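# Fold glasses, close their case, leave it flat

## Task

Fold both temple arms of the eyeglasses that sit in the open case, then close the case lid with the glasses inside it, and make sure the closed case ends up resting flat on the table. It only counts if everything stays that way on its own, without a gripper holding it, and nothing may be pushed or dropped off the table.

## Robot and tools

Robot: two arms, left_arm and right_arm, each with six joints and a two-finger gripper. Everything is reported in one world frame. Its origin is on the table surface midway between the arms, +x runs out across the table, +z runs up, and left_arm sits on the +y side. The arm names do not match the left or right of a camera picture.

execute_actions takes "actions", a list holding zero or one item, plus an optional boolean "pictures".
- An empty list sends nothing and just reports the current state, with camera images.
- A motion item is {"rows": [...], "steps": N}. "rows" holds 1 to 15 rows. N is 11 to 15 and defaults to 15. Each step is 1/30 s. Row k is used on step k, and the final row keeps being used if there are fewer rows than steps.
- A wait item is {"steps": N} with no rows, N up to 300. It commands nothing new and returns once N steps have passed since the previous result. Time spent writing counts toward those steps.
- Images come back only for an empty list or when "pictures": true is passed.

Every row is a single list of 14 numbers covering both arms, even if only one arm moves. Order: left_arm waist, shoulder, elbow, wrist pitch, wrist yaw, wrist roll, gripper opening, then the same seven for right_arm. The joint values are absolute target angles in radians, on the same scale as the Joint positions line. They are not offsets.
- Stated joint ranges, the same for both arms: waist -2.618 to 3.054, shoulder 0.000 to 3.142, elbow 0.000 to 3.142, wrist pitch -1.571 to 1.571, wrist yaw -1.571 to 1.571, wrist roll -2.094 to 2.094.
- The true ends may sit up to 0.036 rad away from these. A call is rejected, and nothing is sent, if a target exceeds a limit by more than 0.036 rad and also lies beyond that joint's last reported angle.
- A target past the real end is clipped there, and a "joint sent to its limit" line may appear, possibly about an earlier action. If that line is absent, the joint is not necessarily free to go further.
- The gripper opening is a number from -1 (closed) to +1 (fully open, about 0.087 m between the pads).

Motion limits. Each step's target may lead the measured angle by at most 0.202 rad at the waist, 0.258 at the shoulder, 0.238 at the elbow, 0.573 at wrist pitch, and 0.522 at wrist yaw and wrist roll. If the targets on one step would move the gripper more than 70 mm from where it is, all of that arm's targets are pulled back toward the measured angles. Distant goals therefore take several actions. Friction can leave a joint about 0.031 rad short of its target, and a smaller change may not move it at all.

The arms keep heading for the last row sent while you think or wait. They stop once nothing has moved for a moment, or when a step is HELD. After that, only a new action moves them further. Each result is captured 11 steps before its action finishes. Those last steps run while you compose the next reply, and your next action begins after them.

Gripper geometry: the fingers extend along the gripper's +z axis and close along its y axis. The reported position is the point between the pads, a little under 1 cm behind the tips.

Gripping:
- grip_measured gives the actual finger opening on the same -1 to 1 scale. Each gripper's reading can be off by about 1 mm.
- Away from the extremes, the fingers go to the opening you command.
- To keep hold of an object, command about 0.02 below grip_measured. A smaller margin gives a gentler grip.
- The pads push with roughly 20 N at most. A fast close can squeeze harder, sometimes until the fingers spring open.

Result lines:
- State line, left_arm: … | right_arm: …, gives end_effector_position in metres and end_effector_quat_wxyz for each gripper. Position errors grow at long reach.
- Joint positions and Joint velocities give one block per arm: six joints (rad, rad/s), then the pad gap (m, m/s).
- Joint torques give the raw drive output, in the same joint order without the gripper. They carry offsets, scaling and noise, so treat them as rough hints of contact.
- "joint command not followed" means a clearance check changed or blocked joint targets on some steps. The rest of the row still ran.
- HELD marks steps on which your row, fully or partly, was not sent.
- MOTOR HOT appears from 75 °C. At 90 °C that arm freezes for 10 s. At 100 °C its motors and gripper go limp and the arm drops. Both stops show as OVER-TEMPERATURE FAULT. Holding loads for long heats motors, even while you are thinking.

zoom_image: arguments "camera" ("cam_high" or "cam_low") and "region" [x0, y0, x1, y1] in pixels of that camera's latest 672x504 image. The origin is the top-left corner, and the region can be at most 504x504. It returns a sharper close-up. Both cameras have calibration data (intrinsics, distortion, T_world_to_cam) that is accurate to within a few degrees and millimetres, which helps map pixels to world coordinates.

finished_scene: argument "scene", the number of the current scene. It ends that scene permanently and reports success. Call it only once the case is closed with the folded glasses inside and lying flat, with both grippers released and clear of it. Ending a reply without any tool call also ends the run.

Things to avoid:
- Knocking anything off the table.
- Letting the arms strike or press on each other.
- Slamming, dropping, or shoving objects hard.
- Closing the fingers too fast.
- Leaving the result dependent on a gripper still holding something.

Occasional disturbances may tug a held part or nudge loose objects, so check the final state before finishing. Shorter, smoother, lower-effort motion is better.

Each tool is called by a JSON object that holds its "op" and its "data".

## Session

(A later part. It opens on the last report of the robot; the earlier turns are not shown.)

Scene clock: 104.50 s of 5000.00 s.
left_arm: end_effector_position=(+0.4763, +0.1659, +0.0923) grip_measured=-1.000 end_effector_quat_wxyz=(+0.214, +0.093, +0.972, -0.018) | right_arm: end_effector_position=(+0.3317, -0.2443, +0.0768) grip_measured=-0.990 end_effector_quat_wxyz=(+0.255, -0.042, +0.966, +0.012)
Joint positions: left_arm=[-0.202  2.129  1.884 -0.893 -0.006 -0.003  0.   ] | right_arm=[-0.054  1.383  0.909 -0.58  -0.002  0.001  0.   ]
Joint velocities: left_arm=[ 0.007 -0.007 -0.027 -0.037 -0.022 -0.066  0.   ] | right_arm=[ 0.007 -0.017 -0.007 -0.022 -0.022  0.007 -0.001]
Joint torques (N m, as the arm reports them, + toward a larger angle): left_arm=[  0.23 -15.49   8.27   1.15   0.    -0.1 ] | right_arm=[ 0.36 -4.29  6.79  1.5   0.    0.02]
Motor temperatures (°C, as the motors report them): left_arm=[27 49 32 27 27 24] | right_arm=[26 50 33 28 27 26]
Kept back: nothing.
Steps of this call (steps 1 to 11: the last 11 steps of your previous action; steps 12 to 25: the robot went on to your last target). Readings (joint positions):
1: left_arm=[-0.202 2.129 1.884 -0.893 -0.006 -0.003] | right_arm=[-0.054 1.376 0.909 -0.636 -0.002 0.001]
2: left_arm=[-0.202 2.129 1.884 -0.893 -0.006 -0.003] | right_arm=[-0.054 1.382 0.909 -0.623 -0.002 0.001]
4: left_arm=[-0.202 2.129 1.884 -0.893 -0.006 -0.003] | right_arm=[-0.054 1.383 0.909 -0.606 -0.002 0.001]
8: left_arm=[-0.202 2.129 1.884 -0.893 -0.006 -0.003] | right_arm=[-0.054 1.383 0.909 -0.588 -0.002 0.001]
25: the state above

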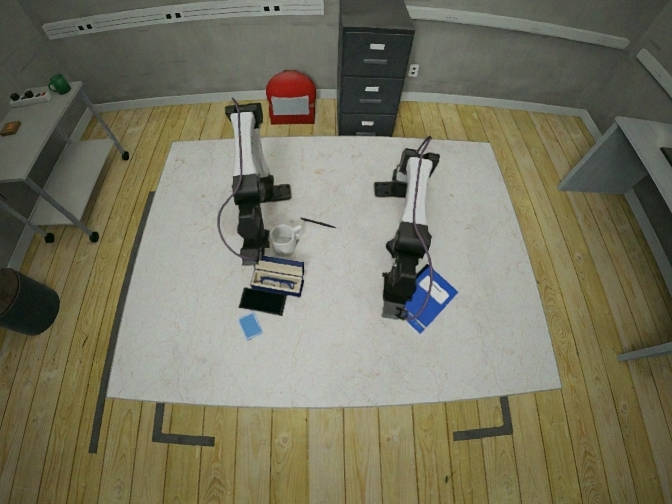

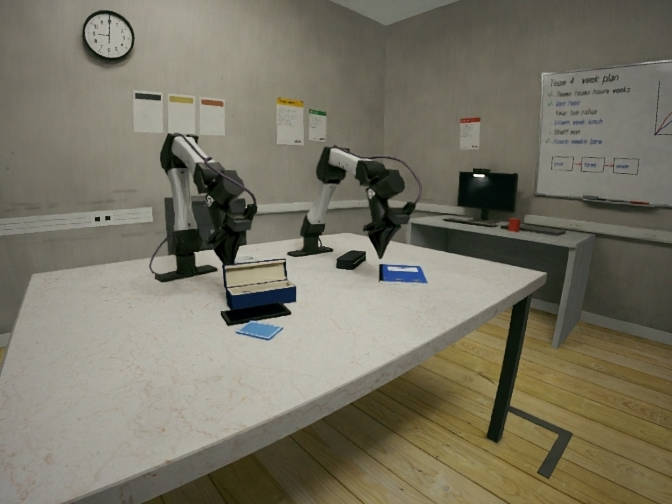

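{"op": "execute_actions", "data": {"actions": [{"rows":[[-0.75,2.0,1.89,-0.8,0,0,-1,0.05,1.6,1.6,-0.9,0,0,-1]]}]}}

{"op": "execute_actions", "data": {"actions": [{"rows":[[-0.75,2.0,1.89,-0.8,0,0,-1,0.05,2.4,2.56,-1.45,0,0,-1]]}]}}

{"op": "execute_actions", "data": {"actions": [{"steps":30}]}}

{"op": "execute_actions", "data": {"actions": [{"rows":[[-0.92,2.05,1.89,-0.8,0,0,-1,0.05,2.64,2.56,-1.45,0,0,-1]]}]}}

{"op": "execute_actions", "data": {"actions": [{"steps":30}], "pictures": true}}

{"op": "zoom_image", "data": {"camera": "cam_low", "region": [190,200,350,330]}}

Scene clock: 105.60 s of 5000.00 s.
left_arm: end_effector_position=(+0.4718, +0.1223, +0.1080) grip_measured=-1.000 end_effector_quat_wxyz=(+0.239, +0.137, +0.961, -0.029) | right_arm: end_effector_position=(+0.3486, -0.2177, +0.0922) grip_measured=-0.990 end_effector_quat_wxyz=(+0.188, -0.081, +0.979, +0.014)
Joint positions: left_arm=[-0.295  2.098  1.884 -0.87  -0.013 -0.003  0.   ] | right_arm=[ 0.027  1.572  1.181 -0.801  0.004  0.001  0.   ]
Joint velocities: left_arm=[-1.087 -0.354 -0.007  0.227 -0.037  0.066  0.   ] | right_arm=[ 0.476  1.106  2.059 -0.799 -0.037  0.037 -0.001]
Joint torques (N m, as the arm reports them, + toward a larger angle): left_arm=[ -2.   -15.97   8.17   1.42   0.03  -0.11] | right_arm=[ -0.24 -11.29   9.91   1.31  -0.01   0.01]
Motor temperatures (°C, as the motors report them): left_arm=[27 49 32 27 27 24] | right_arm=[26 50 33 28 27 26]
Steps of this call (steps 1 to 15: the robot went on to your last target; steps 16 to 29: nothing new was sent; steps 30 to 33: the first 4 steps of this action). Readings (joint positions):
30: left_arm=[-0.212 2.124 1.884 -0.890 -0.010 -0.003] | right_arm=[-0.042 1.412 0.952 -0.647 0.003 0.001]
31: left_arm=[-0.230 2.119 1.884 -0.885 -0.013 -0.003] | right_arm=[-0.017 1.470 1.028 -0.719 0.004 0.001]
33: the state above

Scene clock: 106.10 s of 5000.00 s.
left_arm: end_effector_position=(+0.3641, -0.0845, +0.1438) grip_measured=-1.000 end_effector_quat_wxyz=(+0.275, +0.351, +0.888, -0.111) | right_arm: end_effector_position=(+0.4241, -0.1982, +0.2130) grip_measured=-0.990 end_effector_quat_wxyz=(+0.231, -0.089, +0.969, +0.019)
Joint positions: left_arm=[-0.77   2.032  1.884 -0.821 -0.003 -0.011  0.   ] | right_arm=[ 0.044  1.833  1.94  -1.21   0.004 -0.001  0.   ]
Joint velocities: left_arm=[ 0.339 -0.012 -0.007 -0.168 -0.125 -0.037  0.   ] | right_arm=[-0.012  2.19   2.615 -1.707 -0.037 -0.007  0.   ]
Joint torques (N m, as the arm reports them, + toward a larger angle): left_arm=[ -0.05 -15.21   8.43   1.98   0.04   0.01] | right_arm=[ 0.52 -6.16  5.79  1.37 -0.07  0.06]
Motor temperatures (°C, as the motors report them): left_arm=[27 49 32 27 27 24] | right_arm=[26 50 33 28 27 26]
Steps of this call (steps 1 to 11: the last 11 steps of your previous action; steps 12 to 15: the first 4 steps of this action). Readings (joint positions):
12: left_arm=[-0.788 2.032 1.884 -0.820 0.002 -0.008] | right_arm=[0.045 1.622 1.659 -0.956 0.006 -0.001]
13: left_arm=[-0.786 2.032 1.884 -0.818 0.002 -0.008] | right_arm=[0.044 1.684 1.754 -1.068 0.006 -0.001]
15: the state above

Scene clock: 107.10 s of 5000.00 s.
left_arm: end_effector_position=(+0.3749, -0.0744, +0.1482) grip_measured=-1.000 end_effector_quat_wxyz=(+0.284, +0.338, +0.891, -0.106) | right_arm: end_effector_position=(+0.4972, -0.1846, +0.1270) grip_measured=-0.990 end_effector_quat_wxyz=(+0.126, -0.092, +0.988, +0.009)
Joint positions: left_arm=[-0.743  2.024  1.884 -0.816 -0.011 -0.009  0.   ] | right_arm=[ 0.044  2.415  2.539 -1.441  0.004 -0.002  0.   ]
Joint velocities: left_arm=[ 0.002  0.017  0.002 -0.007 -0.022  0.022  0.   ] | right_arm=[-0.002  0.002 -0.012 -0.037 -0.066 -0.051 -0.001]
Joint torques (N m, as the arm reports them, + toward a larger angle): left_arm=[ -0.44 -14.4    8.5    1.69   0.05  -0.06] | right_arm=[  0.53 -16.53   8.15   0.78  -0.07   0.05]
Motor temperatures (°C, as the motors report them): left_arm=[27 49 32 27 27 24] | right_arm=[26 50 33 28 27 26]
Kept back: nothing.
Steps of this call (steps 1 to 11: the last 11 steps of your previous action; steps 12 to 30: the robot went on to your last target). Readings (joint positions):
1: left_arm=[-0.757 2.032 1.884 -0.830 -0.009 -0.015] | right_arm=[0.044 1.910 2.032 -1.264 0.004 -0.001]
2: left_arm=[-0.745 2.033 1.884 -0.839 -0.014 -0.016] | right_arm=[0.044 1.987 2.124 -1.306 0.004 -0.002]
4: left_arm=[-0.735 2.029 1.884 -0.830 -0.014 -0.014] | right_arm=[0.044 2.149 2.304 -1.351 0.004 -0.002]
8: left_arm=[-0.741 2.024 1.884 -0.819 -0.012 -0.011] | right_arm=[0.044 2.390 2.508 -1.374 0.004 -0.002]
30: the state above

Scene clock: 107.23 s of 5000.00 s.
left_arm: end_effector_position=(+0.3381, -0.1124, +0.1476) grip_measured=-1.000 end_effector_quat_wxyz=(+0.279, +0.385, +0.872, -0.118) | right_arm: end_effector_position=(+0.5026, -0.1836, +0.0961) grip_measured=-0.990 end_effector_quat_wxyz=(+0.102, -0.092, +0.991, +0.007)
Joint positions: left_arm=[-0.852  2.026  1.884 -0.812 -0.017 -0.009  0.   ] | right_arm=[ 0.044  2.495  2.562 -1.434  0.004 -0.002  0.   ]
Joint velocities: left_arm=[-1.184  0.061  0.007  0.051  0.154  0.007  0.   ] | right_arm=[-0.012  0.686 -0.173 -0.081 -0.007  0.007  0.   ]
Joint torques (N m, as the arm reports them, + toward a larger angle): left_arm=[  0.29 -10.93   8.51   1.52   0.02  -0.04] | right_arm=[  0.11 -21.43   7.44   0.74   0.02   0.04]
Motor temperatures (°C, as the motors report them): left_arm=[27 49 32 27 27 24] | right_arm=[26 50 33 28 27 26]
Kept back: nothing.
A step of this action was HELD (marked below), so the last 11 steps of it were dropped. An arm can still carry out its HELD step.
Steps of this call (steps 1 to 4: the first 4 steps of this action). Readings (joint positions):
1: left_arm=[-0.755 2.024 1.884 -0.816 -0.015 -0.009] | right_arm=[0.044 2.428 2.546 -1.444 0.004 -0.002]
2: left_arm=[-0.778 2.024 1.884 -0.815 -0.018 -0.009] | right_arm=[0.044 2.449 2.559 -1.441 0.004 -0.002]
4: the state above HELD
joint command not followed: on one or more control steps a check withheld the commanded joint targets of the right arm, and it was not sent them on those steps. On the call's last step the targets were still withheld.
cause: the commanded joint targets would bring a part of the robot too close to another arm (this arm's forearm (the part past joint 3) and the other arm's wrist (the part past joint 4)); next, command targets that bring no part of the robot closer to that arm.

Scene clock: 108.23 s of 5000.00 s.
left_arm: end_effector_position=(+0.3125, -0.1322, +0.1457) grip_measured=-1.000 end_effector_quat_wxyz=(+0.271, +0.412, +0.861, -0.128) | right_arm: end_effector_position=(+0.4999, -0.1880, +0.0965) grip_measured=-0.990 end_effector_quat_wxyz=(+0.096, -0.088, +0.991, +0.007)
Joint positions: left_arm=[-0.915  2.029  1.884 -0.818 -0.012 -0.013  0.   ] | right_arm=[ 0.036  2.49   2.554 -1.443  0.003 -0.002  0.   ]
Joint velocities: left_arm=[ 0.002  0.076  0.017 -0.051  0.081  0.051  0.   ] | right_arm=[ 0.002 -0.022 -0.002  0.022  0.007  0.066  0.001]
Joint torques (N m, as the arm reports them, + toward a larger angle): left_arm=[ -0.28 -11.08   8.43   1.73   0.07  -0.02] | right_arm=[  0.06 -15.95   6.67   0.76   0.     0.05]
Motor temperatures (°C, as the motors report them): left_arm=[27 49 33 27 27 24] | right_arm=[26 51 33 28 27 26]
previous command not reached (right arm): its joint targets would have brought a part of the robot too close to another arm.
Kept back: nothing.
Steps of this call (steps 1 to 30: nothing new was sent). Readings (joint positions):
1: left_arm=[-0.889 2.028 1.884 -0.811 -0.016 -0.021] | right_arm=[0.044 2.511 2.557 -1.437 0.003 -0.002]
2: left_arm=[-0.905 2.028 1.884 -0.826 -0.022 -0.048] | right_arm=[0.036 2.516 2.554 -1.441 0.000 -0.002]
4: left_arm=[-0.914 2.028 1.884 -0.823 -0.019 -0.039] | right_arm=[0.025 2.511 2.554 -1.443 0.002 -0.002]
8: left_arm=[-0.915 2.028 1.884 -0.821 -0.014 -0.023] | right_arm=[0.030 2.491 2.554 -1.443 0.003 -0.002]
30: the state above

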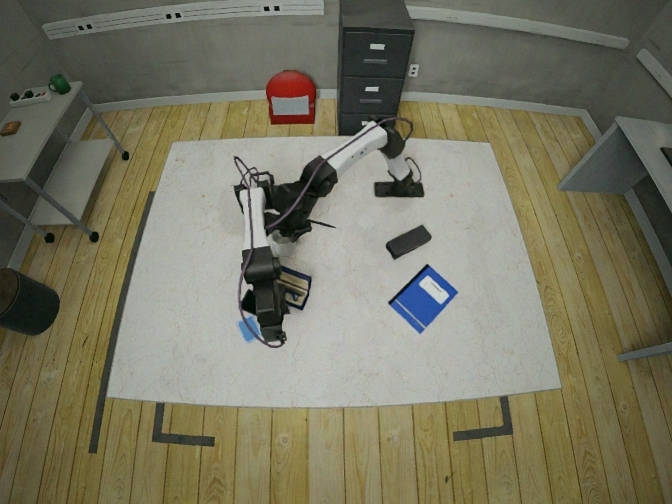

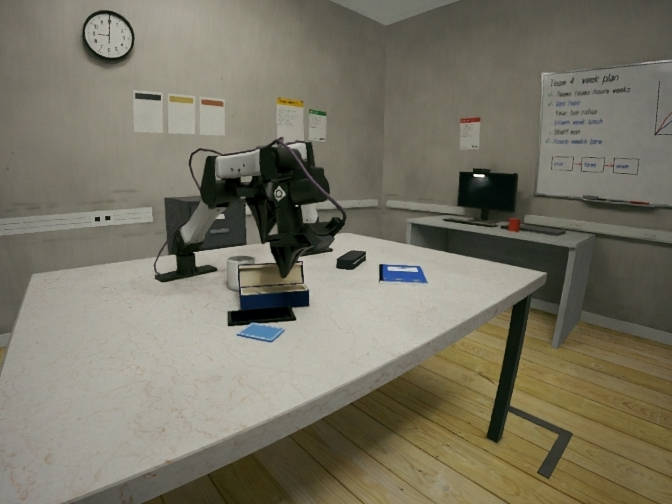

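Region (190, 200, 350, 330) of cam_low's 672x504 image, scaled by 3.150, with more detail than that image has; it fills the top 410 rows of this view, and the rest is white.

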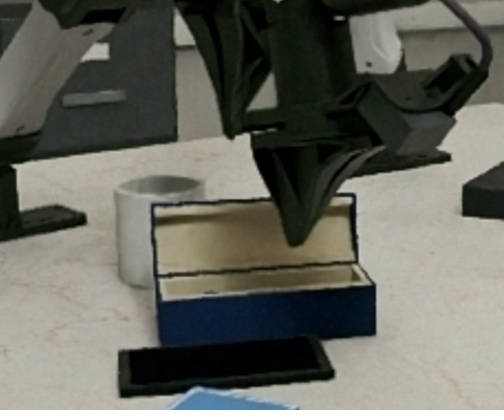

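{"op": "execute_actions", "data": {"actions": [{"rows":[[-0.5,2.0,1.89,-0.8,0,0,-1,-0.35,2.45,2.56,-1.4,-0.7,0,-1]]}]}}

{"op": "execute_actions", "data": {"actions": [{"steps":30}], "pictures": true}}

{"op": "zoom_image", "data": {"camera": "cam_high", "region": [230,240,355,340]}}

Scene clock: 108.80 s of 5000.00 s.
left_arm: end_effector_position=(+0.3535, -0.0976, +0.1433) grip_measured=-1.000 end_effector_quat_wxyz=(+0.274, +0.367, +0.881, -0.119) | right_arm: end_effector_position=(+0.4993, -0.1847, +0.0966) grip_measured=-0.990 end_effector_quat_wxyz=(+0.094, -0.086, +0.991, +0.027)
Joint positions: left_arm=[-0.801  2.034  1.884 -0.814  0.005 -0.009  0.   ] | right_arm=[ 0.027  2.49   2.554 -1.443 -0.039 -0.002  0.   ]
Joint velocities: left_arm=[ 1.277 -0.007  0.007  0.051  0.007 -0.095  0.   ] | right_arm=[-0.168 -0.007 -0.012  0.022 -0.462  0.022 -0.001]
Joint torques (N m, as the arm reports them, + toward a larger angle): left_arm=[  2.07 -14.48   8.36   1.59  -0.09  -0.08] | right_arm=[ -1.91 -16.73   6.93   0.78   0.01   0.05]
Motor temperatures (°C, as the motors report them): left_arm=[27 49 33 27 27 24] | right_arm=[26 52 33 28 27 26]
Steps of this call (steps 1 to 13: nothing new was sent; steps 14 to 17: the first 4 steps of this action). Readings (joint positions):
14: left_arm=[-0.902 2.034 1.884 -0.815 -0.004 -0.009] | right_arm=[0.036 2.490 2.554 -1.443 -0.000 -0.002]
15: left_arm=[-0.880 2.034 1.884 -0.815 0.003 -0.009] | right_arm=[0.035 2.490 2.554 -1.443 -0.009 -0.002]
17: the state above

Scene clock: 109.80 s of 5000.00 s.
left_arm: end_effector_position=(+0.4457, +0.0223, +0.1440) grip_measured=-1.000 end_effector_quat_wxyz=(+0.293, +0.229, +0.926, -0.072) | right_arm: end_effector_position=(+0.5190, -0.2677, +0.1452) grip_measured=-0.990 end_effector_quat_wxyz=(+0.154, +0.061, +0.935, +0.314)
Joint positions: left_arm=[-0.501  2.034  1.884 -0.808 -0.007 -0.008  0.   ] | right_arm=[-0.36   2.466  2.554 -1.408 -0.677 -0.002  0.   ]
Joint velocities: left_arm=[-0.002 -0.002  0.017  0.007  0.037 -0.037  0.   ] | right_arm=[ 0.071  0.017 -0.012  0.007 -0.095 -0.022 -0.001]
Joint torques (N m, as the arm reports them, + toward a larger angle): left_arm=[  0.15 -15.32   8.51   1.6    0.04  -0.06] | right_arm=[  0.51 -17.11   6.91   0.86  -0.45   0.01]
Motor temperatures (°C, as the motors report them): left_arm=[27 49 33 27 27 24] | right_arm=[26 52 34 28 27 26]
Kept back: nothing.
Steps of this call (steps 1 to 11: the last 11 steps of your previous action; steps 12 to 30: the robot went on to your last target). Readings (joint positions):
1: left_arm=[-0.753 2.034 1.884 -0.813 0.005 -0.009] | right_arm=[0.020 2.490 2.554 -1.443 -0.059 -0.002]
2: left_arm=[-0.703 2.034 1.884 -0.812 0.005 -0.009] | right_arm=[0.011 2.490 2.554 -1.442 -0.081 -0.002]
4: left_arm=[-0.599 2.034 1.884 -0.810 0.005 -0.009] | right_arm=[-0.014 2.490 2.554 -1.440 -0.128 -0.002]
8: left_arm=[-0.462 2.034 1.884 -0.808 -0.008 -0.009] | right_arm=[-0.072 2.490 2.554 -1.435 -0.233 -0.002]
30: the state above

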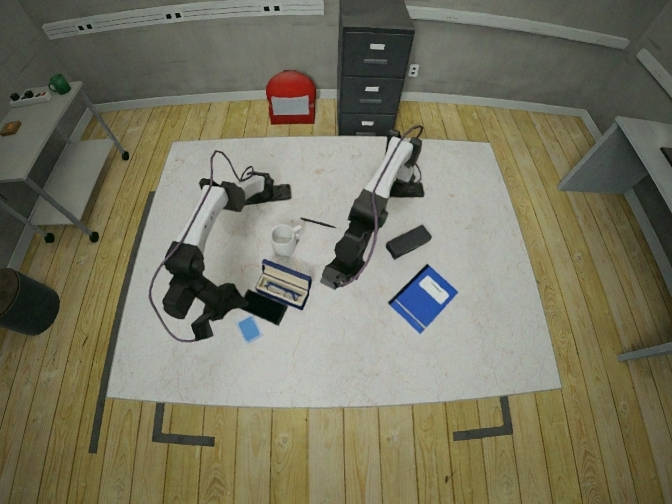

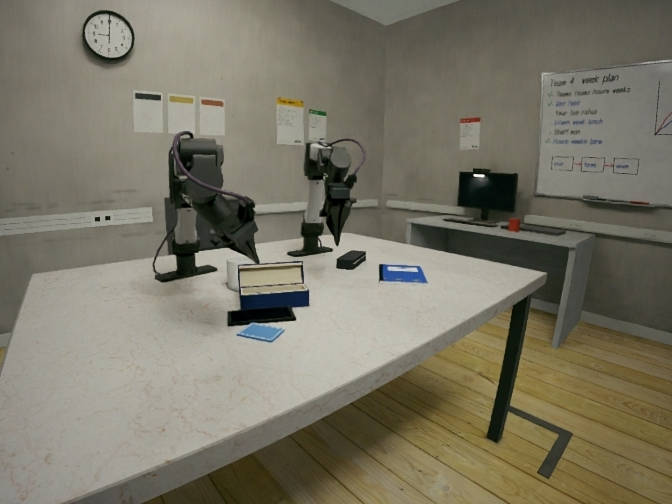

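Region (230, 240, 355, 340) of cam_high's 672x504 image, scaled by 4.032, with more detail than that image has; it fills the top 403 rows of this view, and the rest is white.

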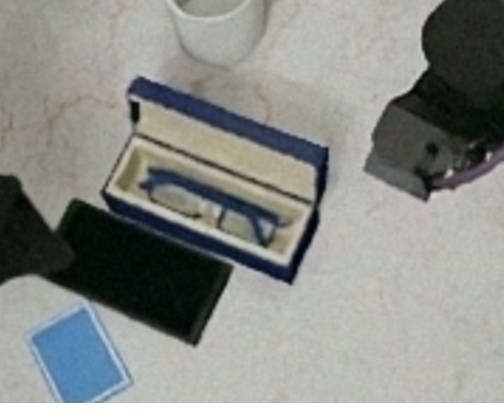

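{"op": "execute_actions", "data": {"actions": [{"rows":[[-0.78,2.12,1.89,-1.0,0,0,-1,-0.3,2.7,2.56,-1.3,-0.7,0,-1]]}]}}

{"op": "execute_actions", "data": {"actions": [{"steps":30}]}}

{"op": "execute_actions", "data": {"actions": [{"rows":[[-0.78,2.12,1.89,-1.0,0,0,-1,-0.18,2.7,2.56,-1.3,-0.7,0,-1]]}]}}

{"op": "execute_actions", "data": {"actions": [{"steps":30}], "pictures": true}}

{"op": "zoom_image", "data": {"camera": "cam_high", "region": [230,240,355,340]}}

{"op": "zoom_image", "data": {"camera": "cam_low", "region": [190,210,350,340]}}

Scene clock: 110.97 s of 5000.00 s.
left_arm: end_effector_position=(+0.4087, -0.0122, +0.1269) grip_measured=-1.000 end_effector_quat_wxyz=(+0.251, +0.278, +0.924, -0.071) | right_arm: end_effector_position=(+0.5322, -0.2583, +0.1134) grip_measured=-0.990 end_effector_quat_wxyz=(+0.142, +0.054, +0.933, +0.325)
Joint positions: left_arm=[-0.602  2.058  1.884 -0.87  -0.015 -0.008  0.   ] | right_arm=[-0.34   2.547  2.566 -1.358 -0.694 -0.002  0.   ]
Joint velocities: left_arm=[-1.179  0.305 -0.002 -0.476  0.022  0.022  0.   ] | right_arm=[ 0.183  0.906 -0.007  0.359  0.007 -0.022  0.   ]
Joint torques (N m, as the arm reports them, + toward a larger angle): left_arm=[ -2.13 -10.99   8.14   1.15   0.04  -0.06] | right_arm=[  1.33 -11.42   6.48   0.63  -0.4    0.01]
Motor temperatures (°C, as the motors report them): left_arm=[27 49 33 27 27 24] | right_arm=[26 53 34 28 27 26]
Steps of this call (steps 1 to 30: the robot went on to your last target; step 31: nothing new was sent; steps 32 to 35: the first 4 steps of this action). Readings (joint positions):
32: left_arm=[-0.511 2.037 1.884 -0.818 -0.011 -0.009] | right_arm=[-0.355 2.477 2.557 -1.404 -0.691 -0.002]
33: left_arm=[-0.531 2.040 1.884 -0.836 -0.014 -0.008] | right_arm=[-0.352 2.494 2.564 -1.388 -0.693 -0.002]
35: the state above

Scene clock: 111.97 s of 5000.00 s.
left_arm: end_effector_position=(+0.3311, -0.0611, +0.0894) grip_measured=-1.000 end_effector_quat_wxyz=(+0.157, +0.369, +0.913, -0.067) | right_arm: end_effector_position=(+0.5335, -0.2388, +0.0321) grip_measured=-0.990 end_effector_quat_wxyz=(+0.077, +0.057, +0.937, +0.335)
Joint positions: left_arm=[-0.781  2.123  1.884 -0.988  0.005 -0.007  0.   ] | right_arm=[-0.3    2.715  2.56  -1.311 -0.694 -0.002  0.   ]
Joint velocities: left_arm=[-0.012 -0.002  0.017  0.007  0.007  0.007  0.   ] | right_arm=[ 0.002 -0.002  0.007  0.022 -0.037 -0.066  0.   ]
Joint torques (N m, as the arm reports them, + toward a larger angle): left_arm=[  0.16 -13.27   8.15   0.94  -0.1   -0.07] | right_arm=[  0.15 -18.68   6.67   0.65  -0.43   0.03]
Motor temperatures (°C, as the motors report them): left_arm=[27 49 33 27 27 24] | right_arm=[26 54 34 28 27 26]
Kept back: nothing.
Steps of this call (steps 1 to 11: the last 11 steps of your previous action; steps 12 to 30: the robot went on to your last target). Readings (joint positions):
1: left_arm=[-0.646 2.069 1.884 -0.885 -0.015 -0.008] | right_arm=[-0.333 2.580 2.566 -1.346 -0.694 -0.002]
2: left_arm=[-0.692 2.082 1.884 -0.901 -0.014 -0.008] | right_arm=[-0.325 2.616 2.566 -1.336 -0.694 -0.002]
4: left_arm=[-0.772 2.106 1.884 -0.931 -0.007 -0.008] | right_arm=[-0.311 2.680 2.566 -1.325 -0.694 -0.002]
8: left_arm=[-0.817 2.123 1.884 -0.971 0.005 -0.007] | right_arm=[-0.300 2.727 2.560 -1.324 -0.694 -0.002]
30: the state above
All arms were judged still, so your last target was given up. Only a new action makes them travel on or press farther. Fingers that are still opening or closing keep moving.

Scene clock: 112.10 s of 5000.00 s.
left_arm: end_effector_position=(+0.3311, -0.0611, +0.0894) grip_measured=-1.000 end_effector_quat_wxyz=(+0.157, +0.369, +0.913, -0.067) | right_arm: end_effector_position=(+0.5313, -0.2085, +0.0318) grip_measured=-0.990 end_effector_quat_wxyz=(+0.068, +0.028, +0.939, +0.336)
Joint positions: left_arm=[-0.781  2.123  1.884 -0.988  0.005 -0.007  0.   ] | right_arm=[-0.239  2.715  2.56  -1.308 -0.692 -0.002  0.   ]
Joint velocities: left_arm=[-0.012  0.002 -0.012  0.022  0.007  0.007  0.   ] | right_arm=[ 0.711 -0.007 -0.027 -0.095  0.007  0.051 -0.001]
Joint torques (N m, as the arm reports them, + toward a larger angle): left_arm=[  0.17 -13.26   8.14   0.94  -0.08  -0.07] | right_arm=[  1.26 -18.76   6.69   0.6   -0.45   0.01]
Motor temperatures (°C, as the motors report them): left_arm=[27 49 33 27 27 24] | right_arm=[26 54 34 28 27 26]
Steps of this call (steps 1 to 4: the first 4 steps of this action). Readings (joint positions):
1: left_arm=[-0.781 2.123 1.884 -0.988 0.005 -0.007] | right_arm=[-0.293 2.715 2.560 -1.311 -0.693 -0.002]
2: left_arm=[-0.781 2.123 1.884 -0.988 0.005 -0.007] | right_arm=[-0.281 2.715 2.560 -1.309 -0.692 -0.002]
4: the state above

Scene clock: 113.10 s of 5000.00 s.
left_arm: end_effector_position=(+0.3311, -0.0611, +0.0894) grip_measured=-1.000 end_effector_quat_wxyz=(+0.157, +0.369, +0.913, -0.067) | right_arm: end_effector_position=(+0.5262, -0.1753, +0.0325) grip_measured=-0.990 end_effector_quat_wxyz=(+0.057, -0.003, +0.938, +0.341)
Joint positions: left_arm=[-0.781  2.123  1.884 -0.988  0.005 -0.007  0.   ] | right_arm=[-0.174  2.715  2.56  -1.308 -0.698 -0.002  0.   ]
Joint velocities: left_arm=[-0.002 -0.012 -0.002 -0.022 -0.037  0.037  0.   ] | right_arm=[-0.012 -0.017  0.002  0.007  0.007 -0.022  0.001]
Joint torques (N m, as the arm reports them, + toward a larger angle): left_arm=[  0.15 -13.24   8.17   0.95  -0.08  -0.07] | right_arm=[ -0.37 -18.71   6.68   0.64  -0.4    0.  ]
Motor temperatures (°C, as the motors report them): left_arm=[27 49 33 27 27 24] | right_arm=[26 55 34 28 27 26]
Kept back: nothing.
Steps of this call (steps 1 to 11: the last 11 steps of your previous action; steps 12 to 30: the robot went on to your last target). Readings (joint positions):
1: left_arm=[-0.781 2.123 1.884 -0.988 0.005 -0.007] | right_arm=[-0.216 2.715 2.560 -1.308 -0.692 -0.002]
2: left_arm=[-0.781 2.123 1.884 -0.988 0.005 -0.007] | right_arm=[-0.195 2.715 2.560 -1.308 -0.693 -0.002]
4: left_arm=[-0.781 2.123 1.884 -0.988 0.005 -0.007] | right_arm=[-0.164 2.715 2.560 -1.308 -0.696 -0.002]
8: left_arm=[-0.781 2.123 1.884 -0.988 0.005 -0.007] | right_arm=[-0.158 2.715 2.560 -1.308 -0.698 -0.002]
30: the state above
All arms were judged still, so your last target was given up. Only a new action makes them travel on or press farther. Fingers that are still opening or closing keep moving.

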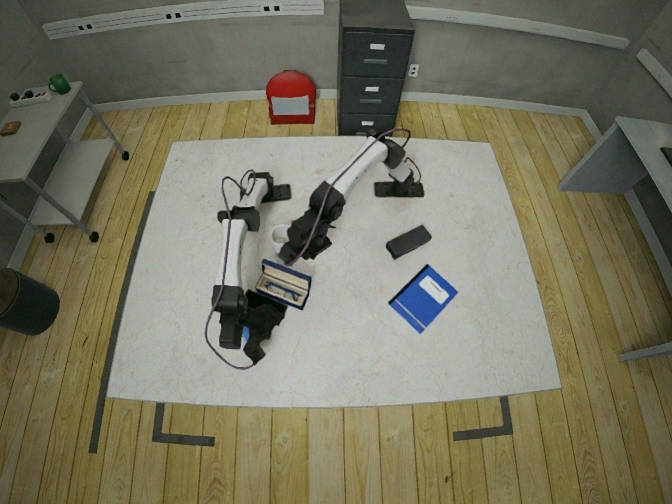

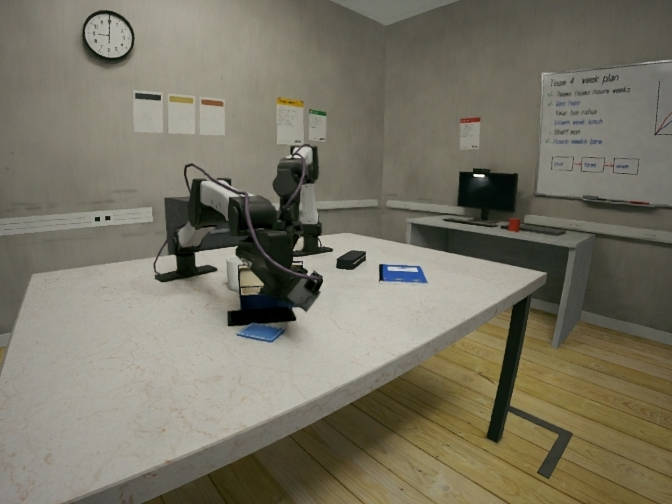

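Region (230, 240, 355, 340) of cam_high's 672x504 image, scaled by 4.032, with more detail than that image has; it fills the top 403 rows of this view, and the rest is white.

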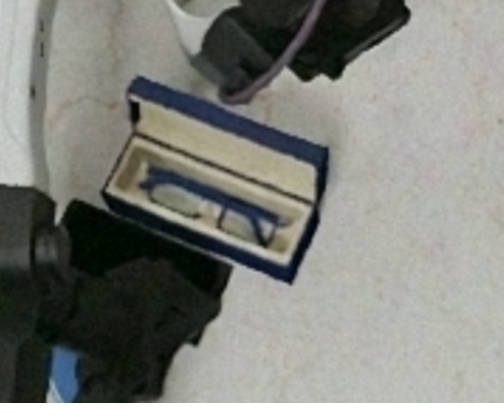

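Region (190, 210, 350, 340) of cam_low's 672x504 image, scaled by 3.150, with more detail than that image has; it fills the top 410 rows of this view, and the rest is white.

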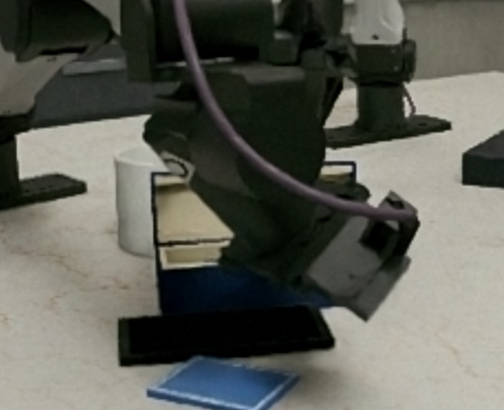

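Bring right in, then push.

{"op": "execute_actions", "data": {"actions": [{"rows":[[-0.78,2.14,1.89,-0.82,0,0,-1,-0.18,2.72,2.56,-1.45,-0.7,0,-1]]}]}}

{"op": "execute_actions", "data": {"actions": [{"rows":[[-0.78,2.19,1.89,-0.64,0,0,-1,-0.18,2.72,2.56,-1.45,-0.7,0,-1]]}]}}

{"op": "execute_actions", "data": {"actions": [{"rows":[[-0.76,2.24,1.89,-0.46,0,0,-1,-0.18,2.72,2.56,-1.45,-0.7,0,-1]]}]}}

{"op": "execute_actions", "data": {"actions": [{"steps":25}], "pictures": true}}

{"op": "zoom_image", "data": {"camera": "cam_high", "region": [230,240,355,340]}}

Scene clock: 114.03 s of 5000.00 s.
left_arm: end_effector_position=(+0.3462, -0.0759, +0.0934) grip_measured=-1.000 end_effector_quat_wxyz=(+0.195, +0.367, +0.906, -0.083) | right_arm: end_effector_position=(+0.5105, -0.1747, +0.0345) grip_measured=-0.990 end_effector_quat_wxyz=(+0.022, +0.010, +0.940, +0.342)
Joint positions: left_arm=[-0.781  2.125  1.884 -0.903  0.005 -0.007  0.   ] | right_arm=[-0.174  2.715  2.56  -1.382 -0.698 -0.002  0.   ]
Joint velocities: left_arm=[-0.002  0.002 -0.027  0.579 -0.007 -0.007  0.   ] | right_arm=[-0.002 -0.002 -0.002 -0.505 -0.022 -0.022 -0.   ]
Joint torques (N m, as the arm reports them, + toward a larger angle): left_arm=[  0.12 -11.93   8.27   1.29  -0.08  -0.07] | right_arm=[ -0.31 -16.82   6.68   0.44  -0.38   0.03]
Motor temperatures (°C, as the motors report them): left_arm=[27 49 33 27 27 24] | right_arm=[26 56 34 28 27 26]
Steps of this call (steps 1 to 24: nothing new was sent; steps 25 to 28: the first 4 steps of this action). Readings (joint positions):
25: left_arm=[-0.781 2.123 1.884 -0.974 0.005 -0.007] | right_arm=[-0.174 2.715 2.560 -1.320 -0.698 -0.002]
26: left_arm=[-0.781 2.124 1.884 -0.947 0.005 -0.007] | right_arm=[-0.174 2.715 2.560 -1.344 -0.698 -0.002]
28: the state above

Scene clock: 114.53 s of 5000.00 s.
left_arm: end_effector_position=(+0.3751, -0.1042, +0.0923) grip_measured=-1.000 end_effector_quat_wxyz=(+0.258, +0.360, +0.890, -0.109) | right_arm: end_effector_position=(+0.4984, -0.1743, +0.0368) grip_measured=-0.990 end_effector_quat_wxyz=(-0.005, +0.020, +0.939, +0.342)
Joint positions: left_arm=[-0.781  2.157  1.884 -0.731  0.005 -0.007  0.   ] | right_arm=[-0.174  2.715  2.56  -1.44  -0.698 -0.002  0.   ]
Joint velocities: left_arm=[-0.002  0.3   -0.007  0.535 -0.066 -0.037  0.   ] | right_arm=[-0.007  0.002 -0.012 -0.007  0.007 -0.037  0.001]
Joint torques (N m, as the arm reports them, + toward a larger angle): left_arm=[  0.14 -12.4    8.54   1.5   -0.08  -0.06] | right_arm=[ -0.27 -16.74   6.47   0.25  -0.39   0.01]
Motor temperatures (°C, as the motors report them): left_arm=[27 48 33 27 27 24] | right_arm=[26 56 34 28 27 26]
Steps of this call (steps 1 to 11: the last 11 steps of your previous action; steps 12 to 15: the first 4 steps of this action). Readings (joint positions):
12: left_arm=[-0.781 2.129 1.884 -0.820 0.005 -0.007] | right_arm=[-0.174 2.715 2.560 -1.438 -0.698 -0.002]
13: left_arm=[-0.781 2.137 1.884 -0.783 0.005 -0.007] | right_arm=[-0.174 2.715 2.560 -1.439 -0.698 -0.002]
15: the state above

Scene clock: 115.03 s of 5000.00 s.
left_arm: end_effector_position=(+0.4037, -0.1266, +0.0842) grip_measured=-1.000 end_effector_quat_wxyz=(+0.308, +0.351, +0.875, -0.128) | right_arm: end_effector_position=(+0.4988, -0.1744, +0.0366) grip_measured=-0.990 end_effector_quat_wxyz=(-0.004, +0.019, +0.940, +0.342)
Joint positions: left_arm=[-0.773  2.208  1.884 -0.566  0.005 -0.007  0.   ] | right_arm=[-0.174  2.715  2.56  -1.438 -0.697 -0.002  0.   ]
Joint velocities: left_arm=[ 0.051  0.115  0.007  0.33   0.051 -0.007  0.   ] | right_arm=[-0.032  0.002  0.027  0.154 -0.007 -0.066 -0.001]
Joint torques (N m, as the arm reports them, + toward a larger angle): left_arm=[  0.79 -12.3    8.65   2.14  -0.11  -0.07] | right_arm=[ -0.31 -16.68   6.6    0.    -0.43   0.  ]
Motor temperatures (°C, as the motors report them): left_arm=[27 48 33 27 27 24] | right_arm=[26 57 34 28 27 26]
Steps of this call (steps 1 to 11: the last 11 steps of your previous action; steps 12 to 15: the first 4 steps of this action). Readings (joint positions):
12: left_arm=[-0.779 2.189 1.884 -0.642 0.005 -0.007] | right_arm=[-0.174 2.715 2.560 -1.441 -0.698 -0.002]
13: left_arm=[-0.778 2.195 1.884 -0.611 0.004 -0.007] | right_arm=[-0.174 2.715 2.560 -1.441 -0.698 -0.002]
15: the state above

Scene clock: 115.87 s of 5000.00 s.
left_arm: end_effector_position=(+0.4142, -0.1334, +0.0898) grip_measured=-1.000 end_effector_quat_wxyz=(+0.332, +0.345, +0.867, -0.137) | right_arm: end_effector_position=(+0.5022, -0.1768, +0.0361) grip_measured=-0.990 end_effector_quat_wxyz=(+0.003, +0.019, +0.940, +0.342)
Joint positions: left_arm=[-0.769  2.212  1.884 -0.508  0.005 -0.007  0.   ] | right_arm=[-0.179  2.715  2.56  -1.424 -0.698 -0.002  0.   ]
Joint velocities: left_arm=[ 0.007  0.022  0.002 -0.007  0.051 -0.022  0.   ] | right_arm=[ 0.012  0.002 -0.002 -0.037 -0.022 -0.007 -0.   ]
Joint torques (N m, as the arm reports them, + toward a larger angle): left_arm=[  0.7  -12.02   8.71   2.22  -0.08  -0.07] | right_arm=[  0.08 -16.72   6.55   0.13  -0.4    0.02]
Motor temperatures (°C, as the motors report them): left_arm=[27 48 33 27 27 24] | right_arm=[26 57 34 28 27 26]
Kept back: nothing.
Steps of this call (steps 1 to 11: the last 11 steps of your previous action; steps 12 to 25: the robot went on to your last target). Readings (joint positions):
1: left_arm=[-0.772 2.211 1.884 -0.555 0.005 -0.007] | right_arm=[-0.176 2.715 2.560 -1.433 -0.697 -0.002]
2: left_arm=[-0.771 2.212 1.884 -0.547 0.005 -0.007] | right_arm=[-0.177 2.715 2.560 -1.430 -0.697 -0.002]
4: left_arm=[-0.771 2.212 1.884 -0.533 0.005 -0.007] | right_arm=[-0.179 2.715 2.560 -1.427 -0.698 -0.002]
8: left_arm=[-0.770 2.212 1.884 -0.518 0.005 -0.007] | right_arm=[-0.179 2.715 2.560 -1.426 -0.698 -0.002]
25: the state above

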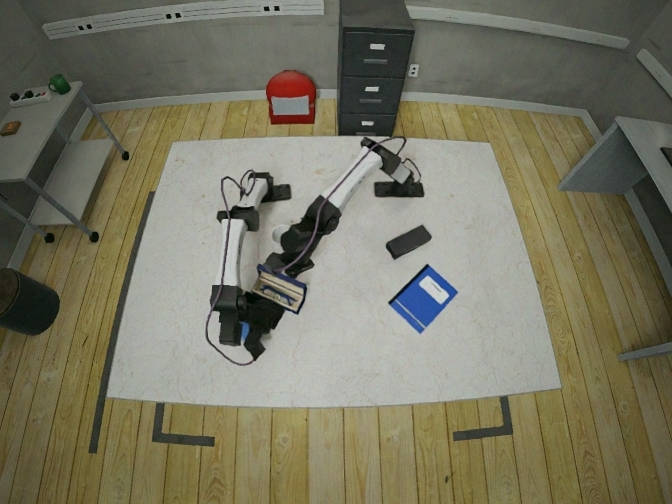

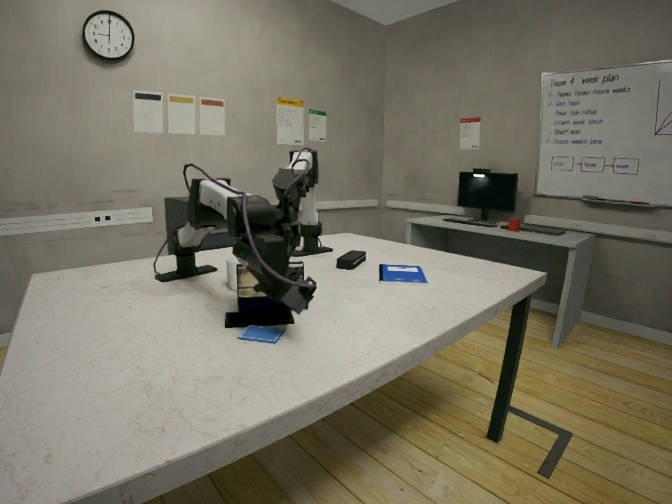

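Region (230, 240, 355, 340) of cam_high's 672x504 image, scaled by 4.032, with more detail than that image has; it fills the top 403 rows of this view, and the rest is white.

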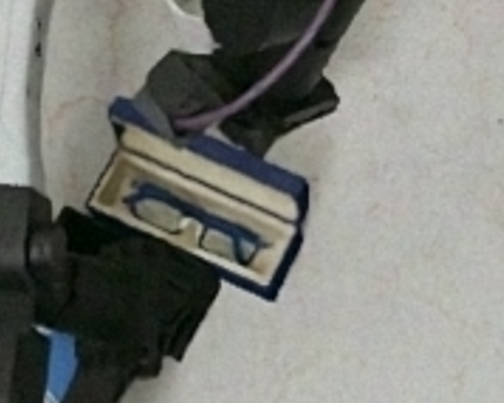

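Continue with extension plus waist.

{"op": "execute_actions", "data": {"actions": [{"rows":[[-0.73,2.33,2.05,-0.5,0,0,-1,-0.18,2.72,2.56,-1.45,-0.7,0,-1]]}]}}

{"op": "execute_actions", "data": {"actions": [{"rows":[[-0.70,2.43,2.21,-0.55,0,0,-1,-0.18,2.72,2.56,-1.45,-0.7,0,-1]]}]}}

{"op": "execute_actions", "data": {"actions": [{"steps":25}], "pictures": true}}

{"op": "zoom_image", "data": {"camera": "cam_high", "region": [230,240,355,340]}}

Scene clock: 116.53 s of 5000.00 s.
left_arm: end_effector_position=(+0.4386, -0.1440, +0.0959) grip_measured=-1.000 end_effector_quat_wxyz=(+0.349, +0.336, +0.863, -0.142) | right_arm: end_effector_position=(+0.5031, -0.1772, +0.0359) grip_measured=-0.990 end_effector_quat_wxyz=(+0.005, +0.019, +0.940, +0.342)
Joint positions: left_arm=[-0.752  2.289  2.014 -0.522  0.008 -0.007  0.   ] | right_arm=[-0.18   2.715  2.56  -1.42  -0.698 -0.002  0.   ]
Joint velocities: left_arm=[ 0.144  0.31   0.339  0.095  0.051 -0.022  0.   ] | right_arm=[-0.027 -0.007  0.002  0.037 -0.051  0.007  0.001]
Joint torques (N m, as the arm reports them, + toward a larger angle): left_arm=[  1.06 -13.1    9.29   1.74  -0.18  -0.05] | right_arm=[ -0.06 -16.74   6.62   0.08  -0.37   0.  ]
Motor temperatures (°C, as the motors report them): left_arm=[27 48 33 28 27 24] | right_arm=[26 57 34 28 27 26]
Steps of this call (steps 1 to 15: the robot went on to your last target; step 16: nothing new was sent; steps 17 to 20: the first 4 steps of this action). Readings (joint positions):
17: left_arm=[-0.767 2.227 1.915 -0.528 0.005 -0.007] | right_arm=[-0.179 2.715 2.560 -1.424 -0.698 -0.002]
18: left_arm=[-0.763 2.255 1.963 -0.533 0.005 -0.007] | right_arm=[-0.179 2.715 2.560 -1.424 -0.698 -0.002]
20: the state above

Scene clock: 117.03 s of 5000.00 s.
left_arm: end_effector_position=(+0.4720, -0.1497, +0.0944) grip_measured=-1.000 end_effector_quat_wxyz=(+0.368, +0.321, +0.861, -0.144) | right_arm: end_effector_position=(+0.5017, -0.1770, +0.0363) grip_measured=-0.990 end_effector_quat_wxyz=(+0.002, +0.020, +0.939, +0.342)
Joint positions: left_arm=[-0.722  2.398  2.173 -0.534  0.009 -0.007  0.   ] | right_arm=[-0.18   2.715  2.56  -1.427 -0.699 -0.002  0.   ]
Joint velocities: left_arm=[ 0.198  0.305  0.349  0.022 -0.066 -0.037  0.   ] | right_arm=[ 0.002 -0.027 -0.007 -0.081 -0.022 -0.022  0.   ]
Joint torques (N m, as the arm reports them, + toward a larger angle): left_arm=[  0.85 -14.65   9.48   1.57  -0.11  -0.07] | right_arm=[  0.1  -16.78   6.47   0.23  -0.42  -0.03]
Motor temperatures (°C, as the motors report them): left_arm=[27 48 33 28 27 24] | right_arm=[26 58 34 28 27 26]
Steps of this call (steps 1 to 11: the last 11 steps of your previous action; steps 12 to 15: the first 4 steps of this action). Readings (joint positions):
12: left_arm=[-0.737 2.329 2.062 -0.537 0.009 -0.007] | right_arm=[-0.180 2.715 2.560 -1.421 -0.699 -0.002]
13: left_arm=[-0.734 2.361 2.117 -0.540 0.009 -0.007] | right_arm=[-0.180 2.715 2.560 -1.422 -0.699 -0.002]
15: the state above

Scene clock: 117.87 s of 5000.00 s.
left_arm: end_effector_position=(+0.4811, -0.1384, +0.0831) grip_measured=-1.000 end_effector_quat_wxyz=(+0.360, +0.312, +0.869, -0.135) | right_arm: end_effector_position=(+0.5005, -0.1770, +0.0365) grip_measured=-0.990 end_effector_quat_wxyz=(-0.001, +0.021, +0.939, +0.342)
Joint positions: left_arm=[-0.699  2.421  2.183 -0.542  0.008 -0.007  0.   ] | right_arm=[-0.18   2.715  2.56  -1.433 -0.699 -0.002  0.   ]
Joint velocities: left_arm=[-0.007  0.017  0.002  0.022 -0.007  0.051  0.   ] | right_arm=[-0.007  0.002 -0.012 -0.007  0.007 -0.022 -0.001]
Joint torques (N m, as the arm reports them, + toward a larger angle): left_arm=[  0.07 -15.06  10.62   1.64  -0.11  -0.08] | right_arm=[ -0.01 -16.7    6.45   0.19  -0.39  -0.01]
Motor temperatures (°C, as the motors report them): left_arm=[27 48 33 28 27 24] | right_arm=[26 58 34 28 27 26]
Kept back: nothing.
Steps of this call (steps 1 to 11: the last 11 steps of your previous action; steps 12 to 25: the robot went on to your last target). Readings (joint positions):
1: left_arm=[-0.716 2.406 2.180 -0.534 0.009 -0.007] | right_arm=[-0.180 2.715 2.560 -1.430 -0.699 -0.002]
2: left_arm=[-0.710 2.411 2.183 -0.534 0.009 -0.007] | right_arm=[-0.180 2.715 2.560 -1.432 -0.699 -0.002]
4: left_arm=[-0.702 2.417 2.183 -0.537 0.008 -0.007] | right_arm=[-0.180 2.715 2.560 -1.432 -0.699 -0.002]
8: left_arm=[-0.699 2.421 2.183 -0.542 0.008 -0.007] | right_arm=[-0.180 2.715 2.560 -1.433 -0.699 -0.002]
25: the state above

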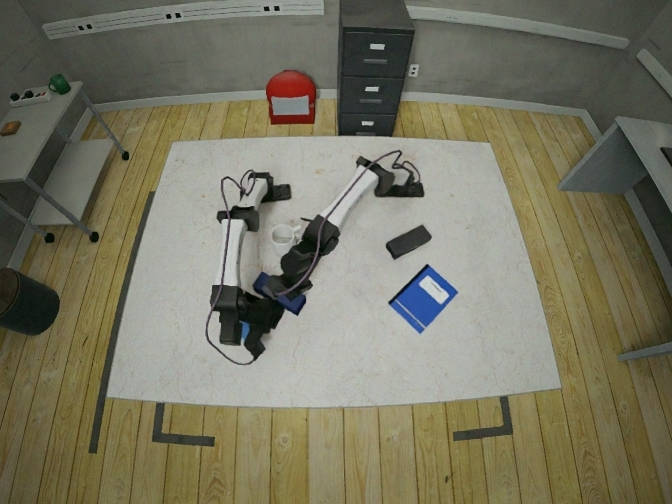

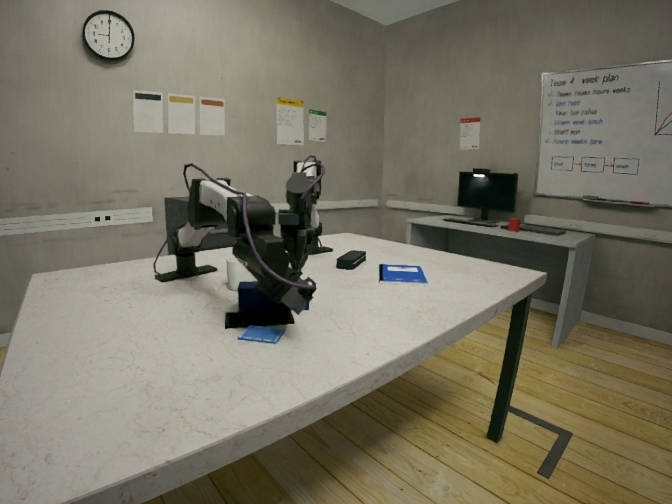

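Region (230, 240, 355, 340) of cam_high's 672x504 image, scaled by 4.032, with more detail than that image has; it fills the top 403 rows of this view, and the rest is white.

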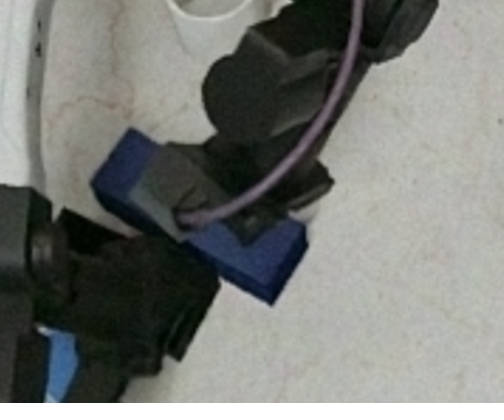

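{"op": "execute_actions", "data": {"actions": [{"rows":[[-0.70,2.2,2.21,-0.55,0,0,-1,-0.5,2.65,2.56,-1.25,-0.7,0,-1]]}]}}

{"op": "execute_actions", "data": {"actions": [{"steps":30}], "pictures": true}}

{"op": "zoom_image", "data": {"camera": "cam_low", "region": [190,230,350,340]}}

Scene clock: 118.33 s of 5000.00 s.
left_arm: end_effector_position=(+0.4790, -0.1367, +0.1114) grip_measured=-1.000 end_effector_quat_wxyz=(+0.375, +0.310, +0.862, -0.141) | right_arm: end_effector_position=(+0.5199, -0.2138, +0.0395) grip_measured=-0.990 end_effector_quat_wxyz=(+0.046, +0.044, +0.938, +0.342)
Joint positions: left_arm=[-0.699  2.369  2.183 -0.56   0.008 -0.007  0.   ] | right_arm=[-0.256  2.704  2.56  -1.371 -0.703 -0.002  0.   ]
Joint velocities: left_arm=[-0.007 -0.628 -0.027 -0.022  0.037 -0.051  0.   ] | right_arm=[-0.94  -0.12   0.007  0.549 -0.007  0.022  0.   ]
Joint torques (N m, as the arm reports them, + toward a larger angle): left_arm=[  0.11 -20.21   9.75   1.93  -0.1   -0.1 ] | right_arm=[ -3.33 -19.63   6.71   0.5   -0.35  -0.03]
Motor temperatures (°C, as the motors report them): left_arm=[27 49 33 28 27 24] | right_arm=[26 59 34 28 27 26]
Steps of this call (steps 1 to 10: the robot went on to your last target; steps 11 to 14: the first 4 steps of this action). Readings (joint positions):
11: left_arm=[-0.699 2.414 2.183 -0.545 0.008 -0.007] | right_arm=[-0.189 2.714 2.560 -1.423 -0.700 -0.002]
12: left_arm=[-0.699 2.404 2.183 -0.554 0.008 -0.007] | right_arm=[-0.203 2.712 2.560 -1.406 -0.702 -0.002]
14: the state above

Scene clock: 119.33 s of 5000.00 s.
left_arm: end_effector_position=(+0.4757, -0.1340, +0.2284) grip_measured=-1.000 end_effector_quat_wxyz=(+0.465, +0.294, +0.817, -0.173) | right_arm: end_effector_position=(+0.5435, -0.3424, +0.0561) grip_measured=-0.990 end_effector_quat_wxyz=(+0.156, +0.131, +0.927, +0.316)
Joint positions: left_arm=[-0.699  2.192  2.204 -0.545  0.008 -0.007  0.   ] | right_arm=[-0.496  2.664  2.56  -1.26  -0.695 -0.002  0.   ]
Joint velocities: left_arm=[-0.002  0.007 -0.007 -0.022 -0.11  -0.125  0.   ] | right_arm=[-0.002  0.007 -0.002 -0.051  0.037 -0.037 -0.002]
Joint torques (N m, as the arm reports them, + toward a larger angle): left_arm=[  0.05 -13.54   8.74   1.92  -0.12  -0.07] | right_arm=[ -0.17 -18.53   6.91   0.82  -0.44   0.01]
Motor temperatures (°C, as the motors report them): left_arm=[27 49 33 28 27 24] | right_arm=[26 59 34 28 27 26]
Kept back: nothing.
Steps of this call (steps 1 to 11: the last 11 steps of your previous action; steps 12 to 30: the robot went on to your last target). Readings (joint positions):
1: left_arm=[-0.699 2.346 2.183 -0.560 0.008 -0.007] | right_arm=[-0.291 2.700 2.560 -1.355 -0.703 -0.002]
2: left_arm=[-0.699 2.320 2.183 -0.560 0.008 -0.007] | right_arm=[-0.329 2.695 2.560 -1.341 -0.703 -0.002]
4: left_arm=[-0.699 2.266 2.183 -0.559 0.008 -0.007] | right_arm=[-0.413 2.685 2.560 -1.312 -0.703 -0.002]
8: left_arm=[-0.699 2.197 2.200 -0.548 0.008 -0.007] | right_arm=[-0.540 2.669 2.560 -1.272 -0.697 -0.002]
30: the state above

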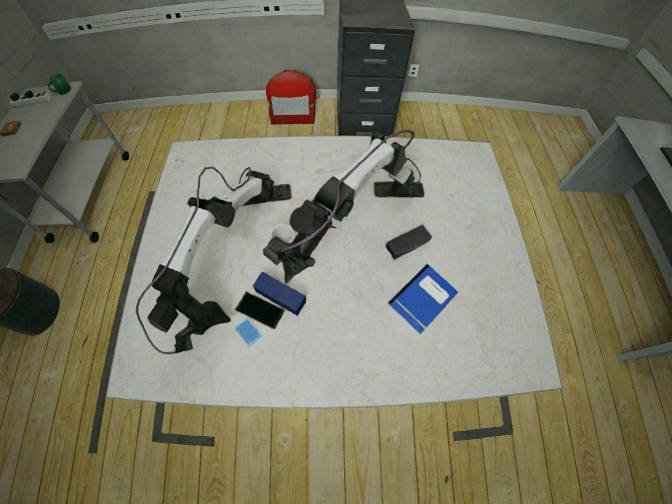

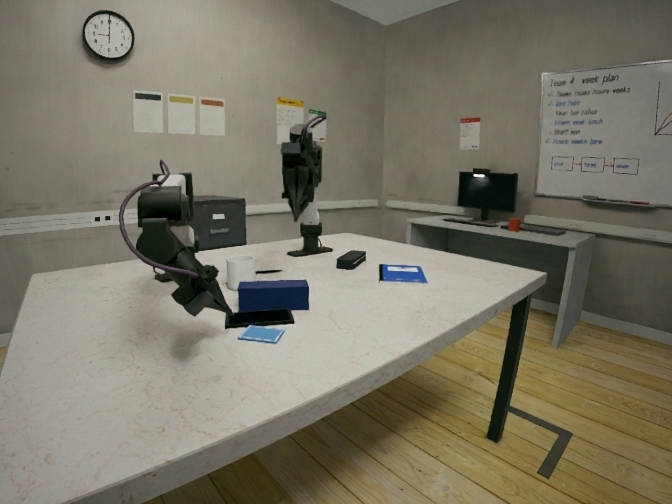

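Region (190, 230, 350, 340) of cam_low's 672x504 image, scaled by 3.150, with more detail than that image has; it fills the top 346 rows of this view, and the rest is white.

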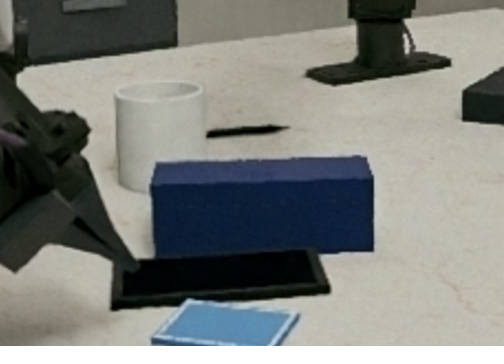

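{"op": "finished_scene", "data": {"scene": 2}}

The scene is finished: the task was done.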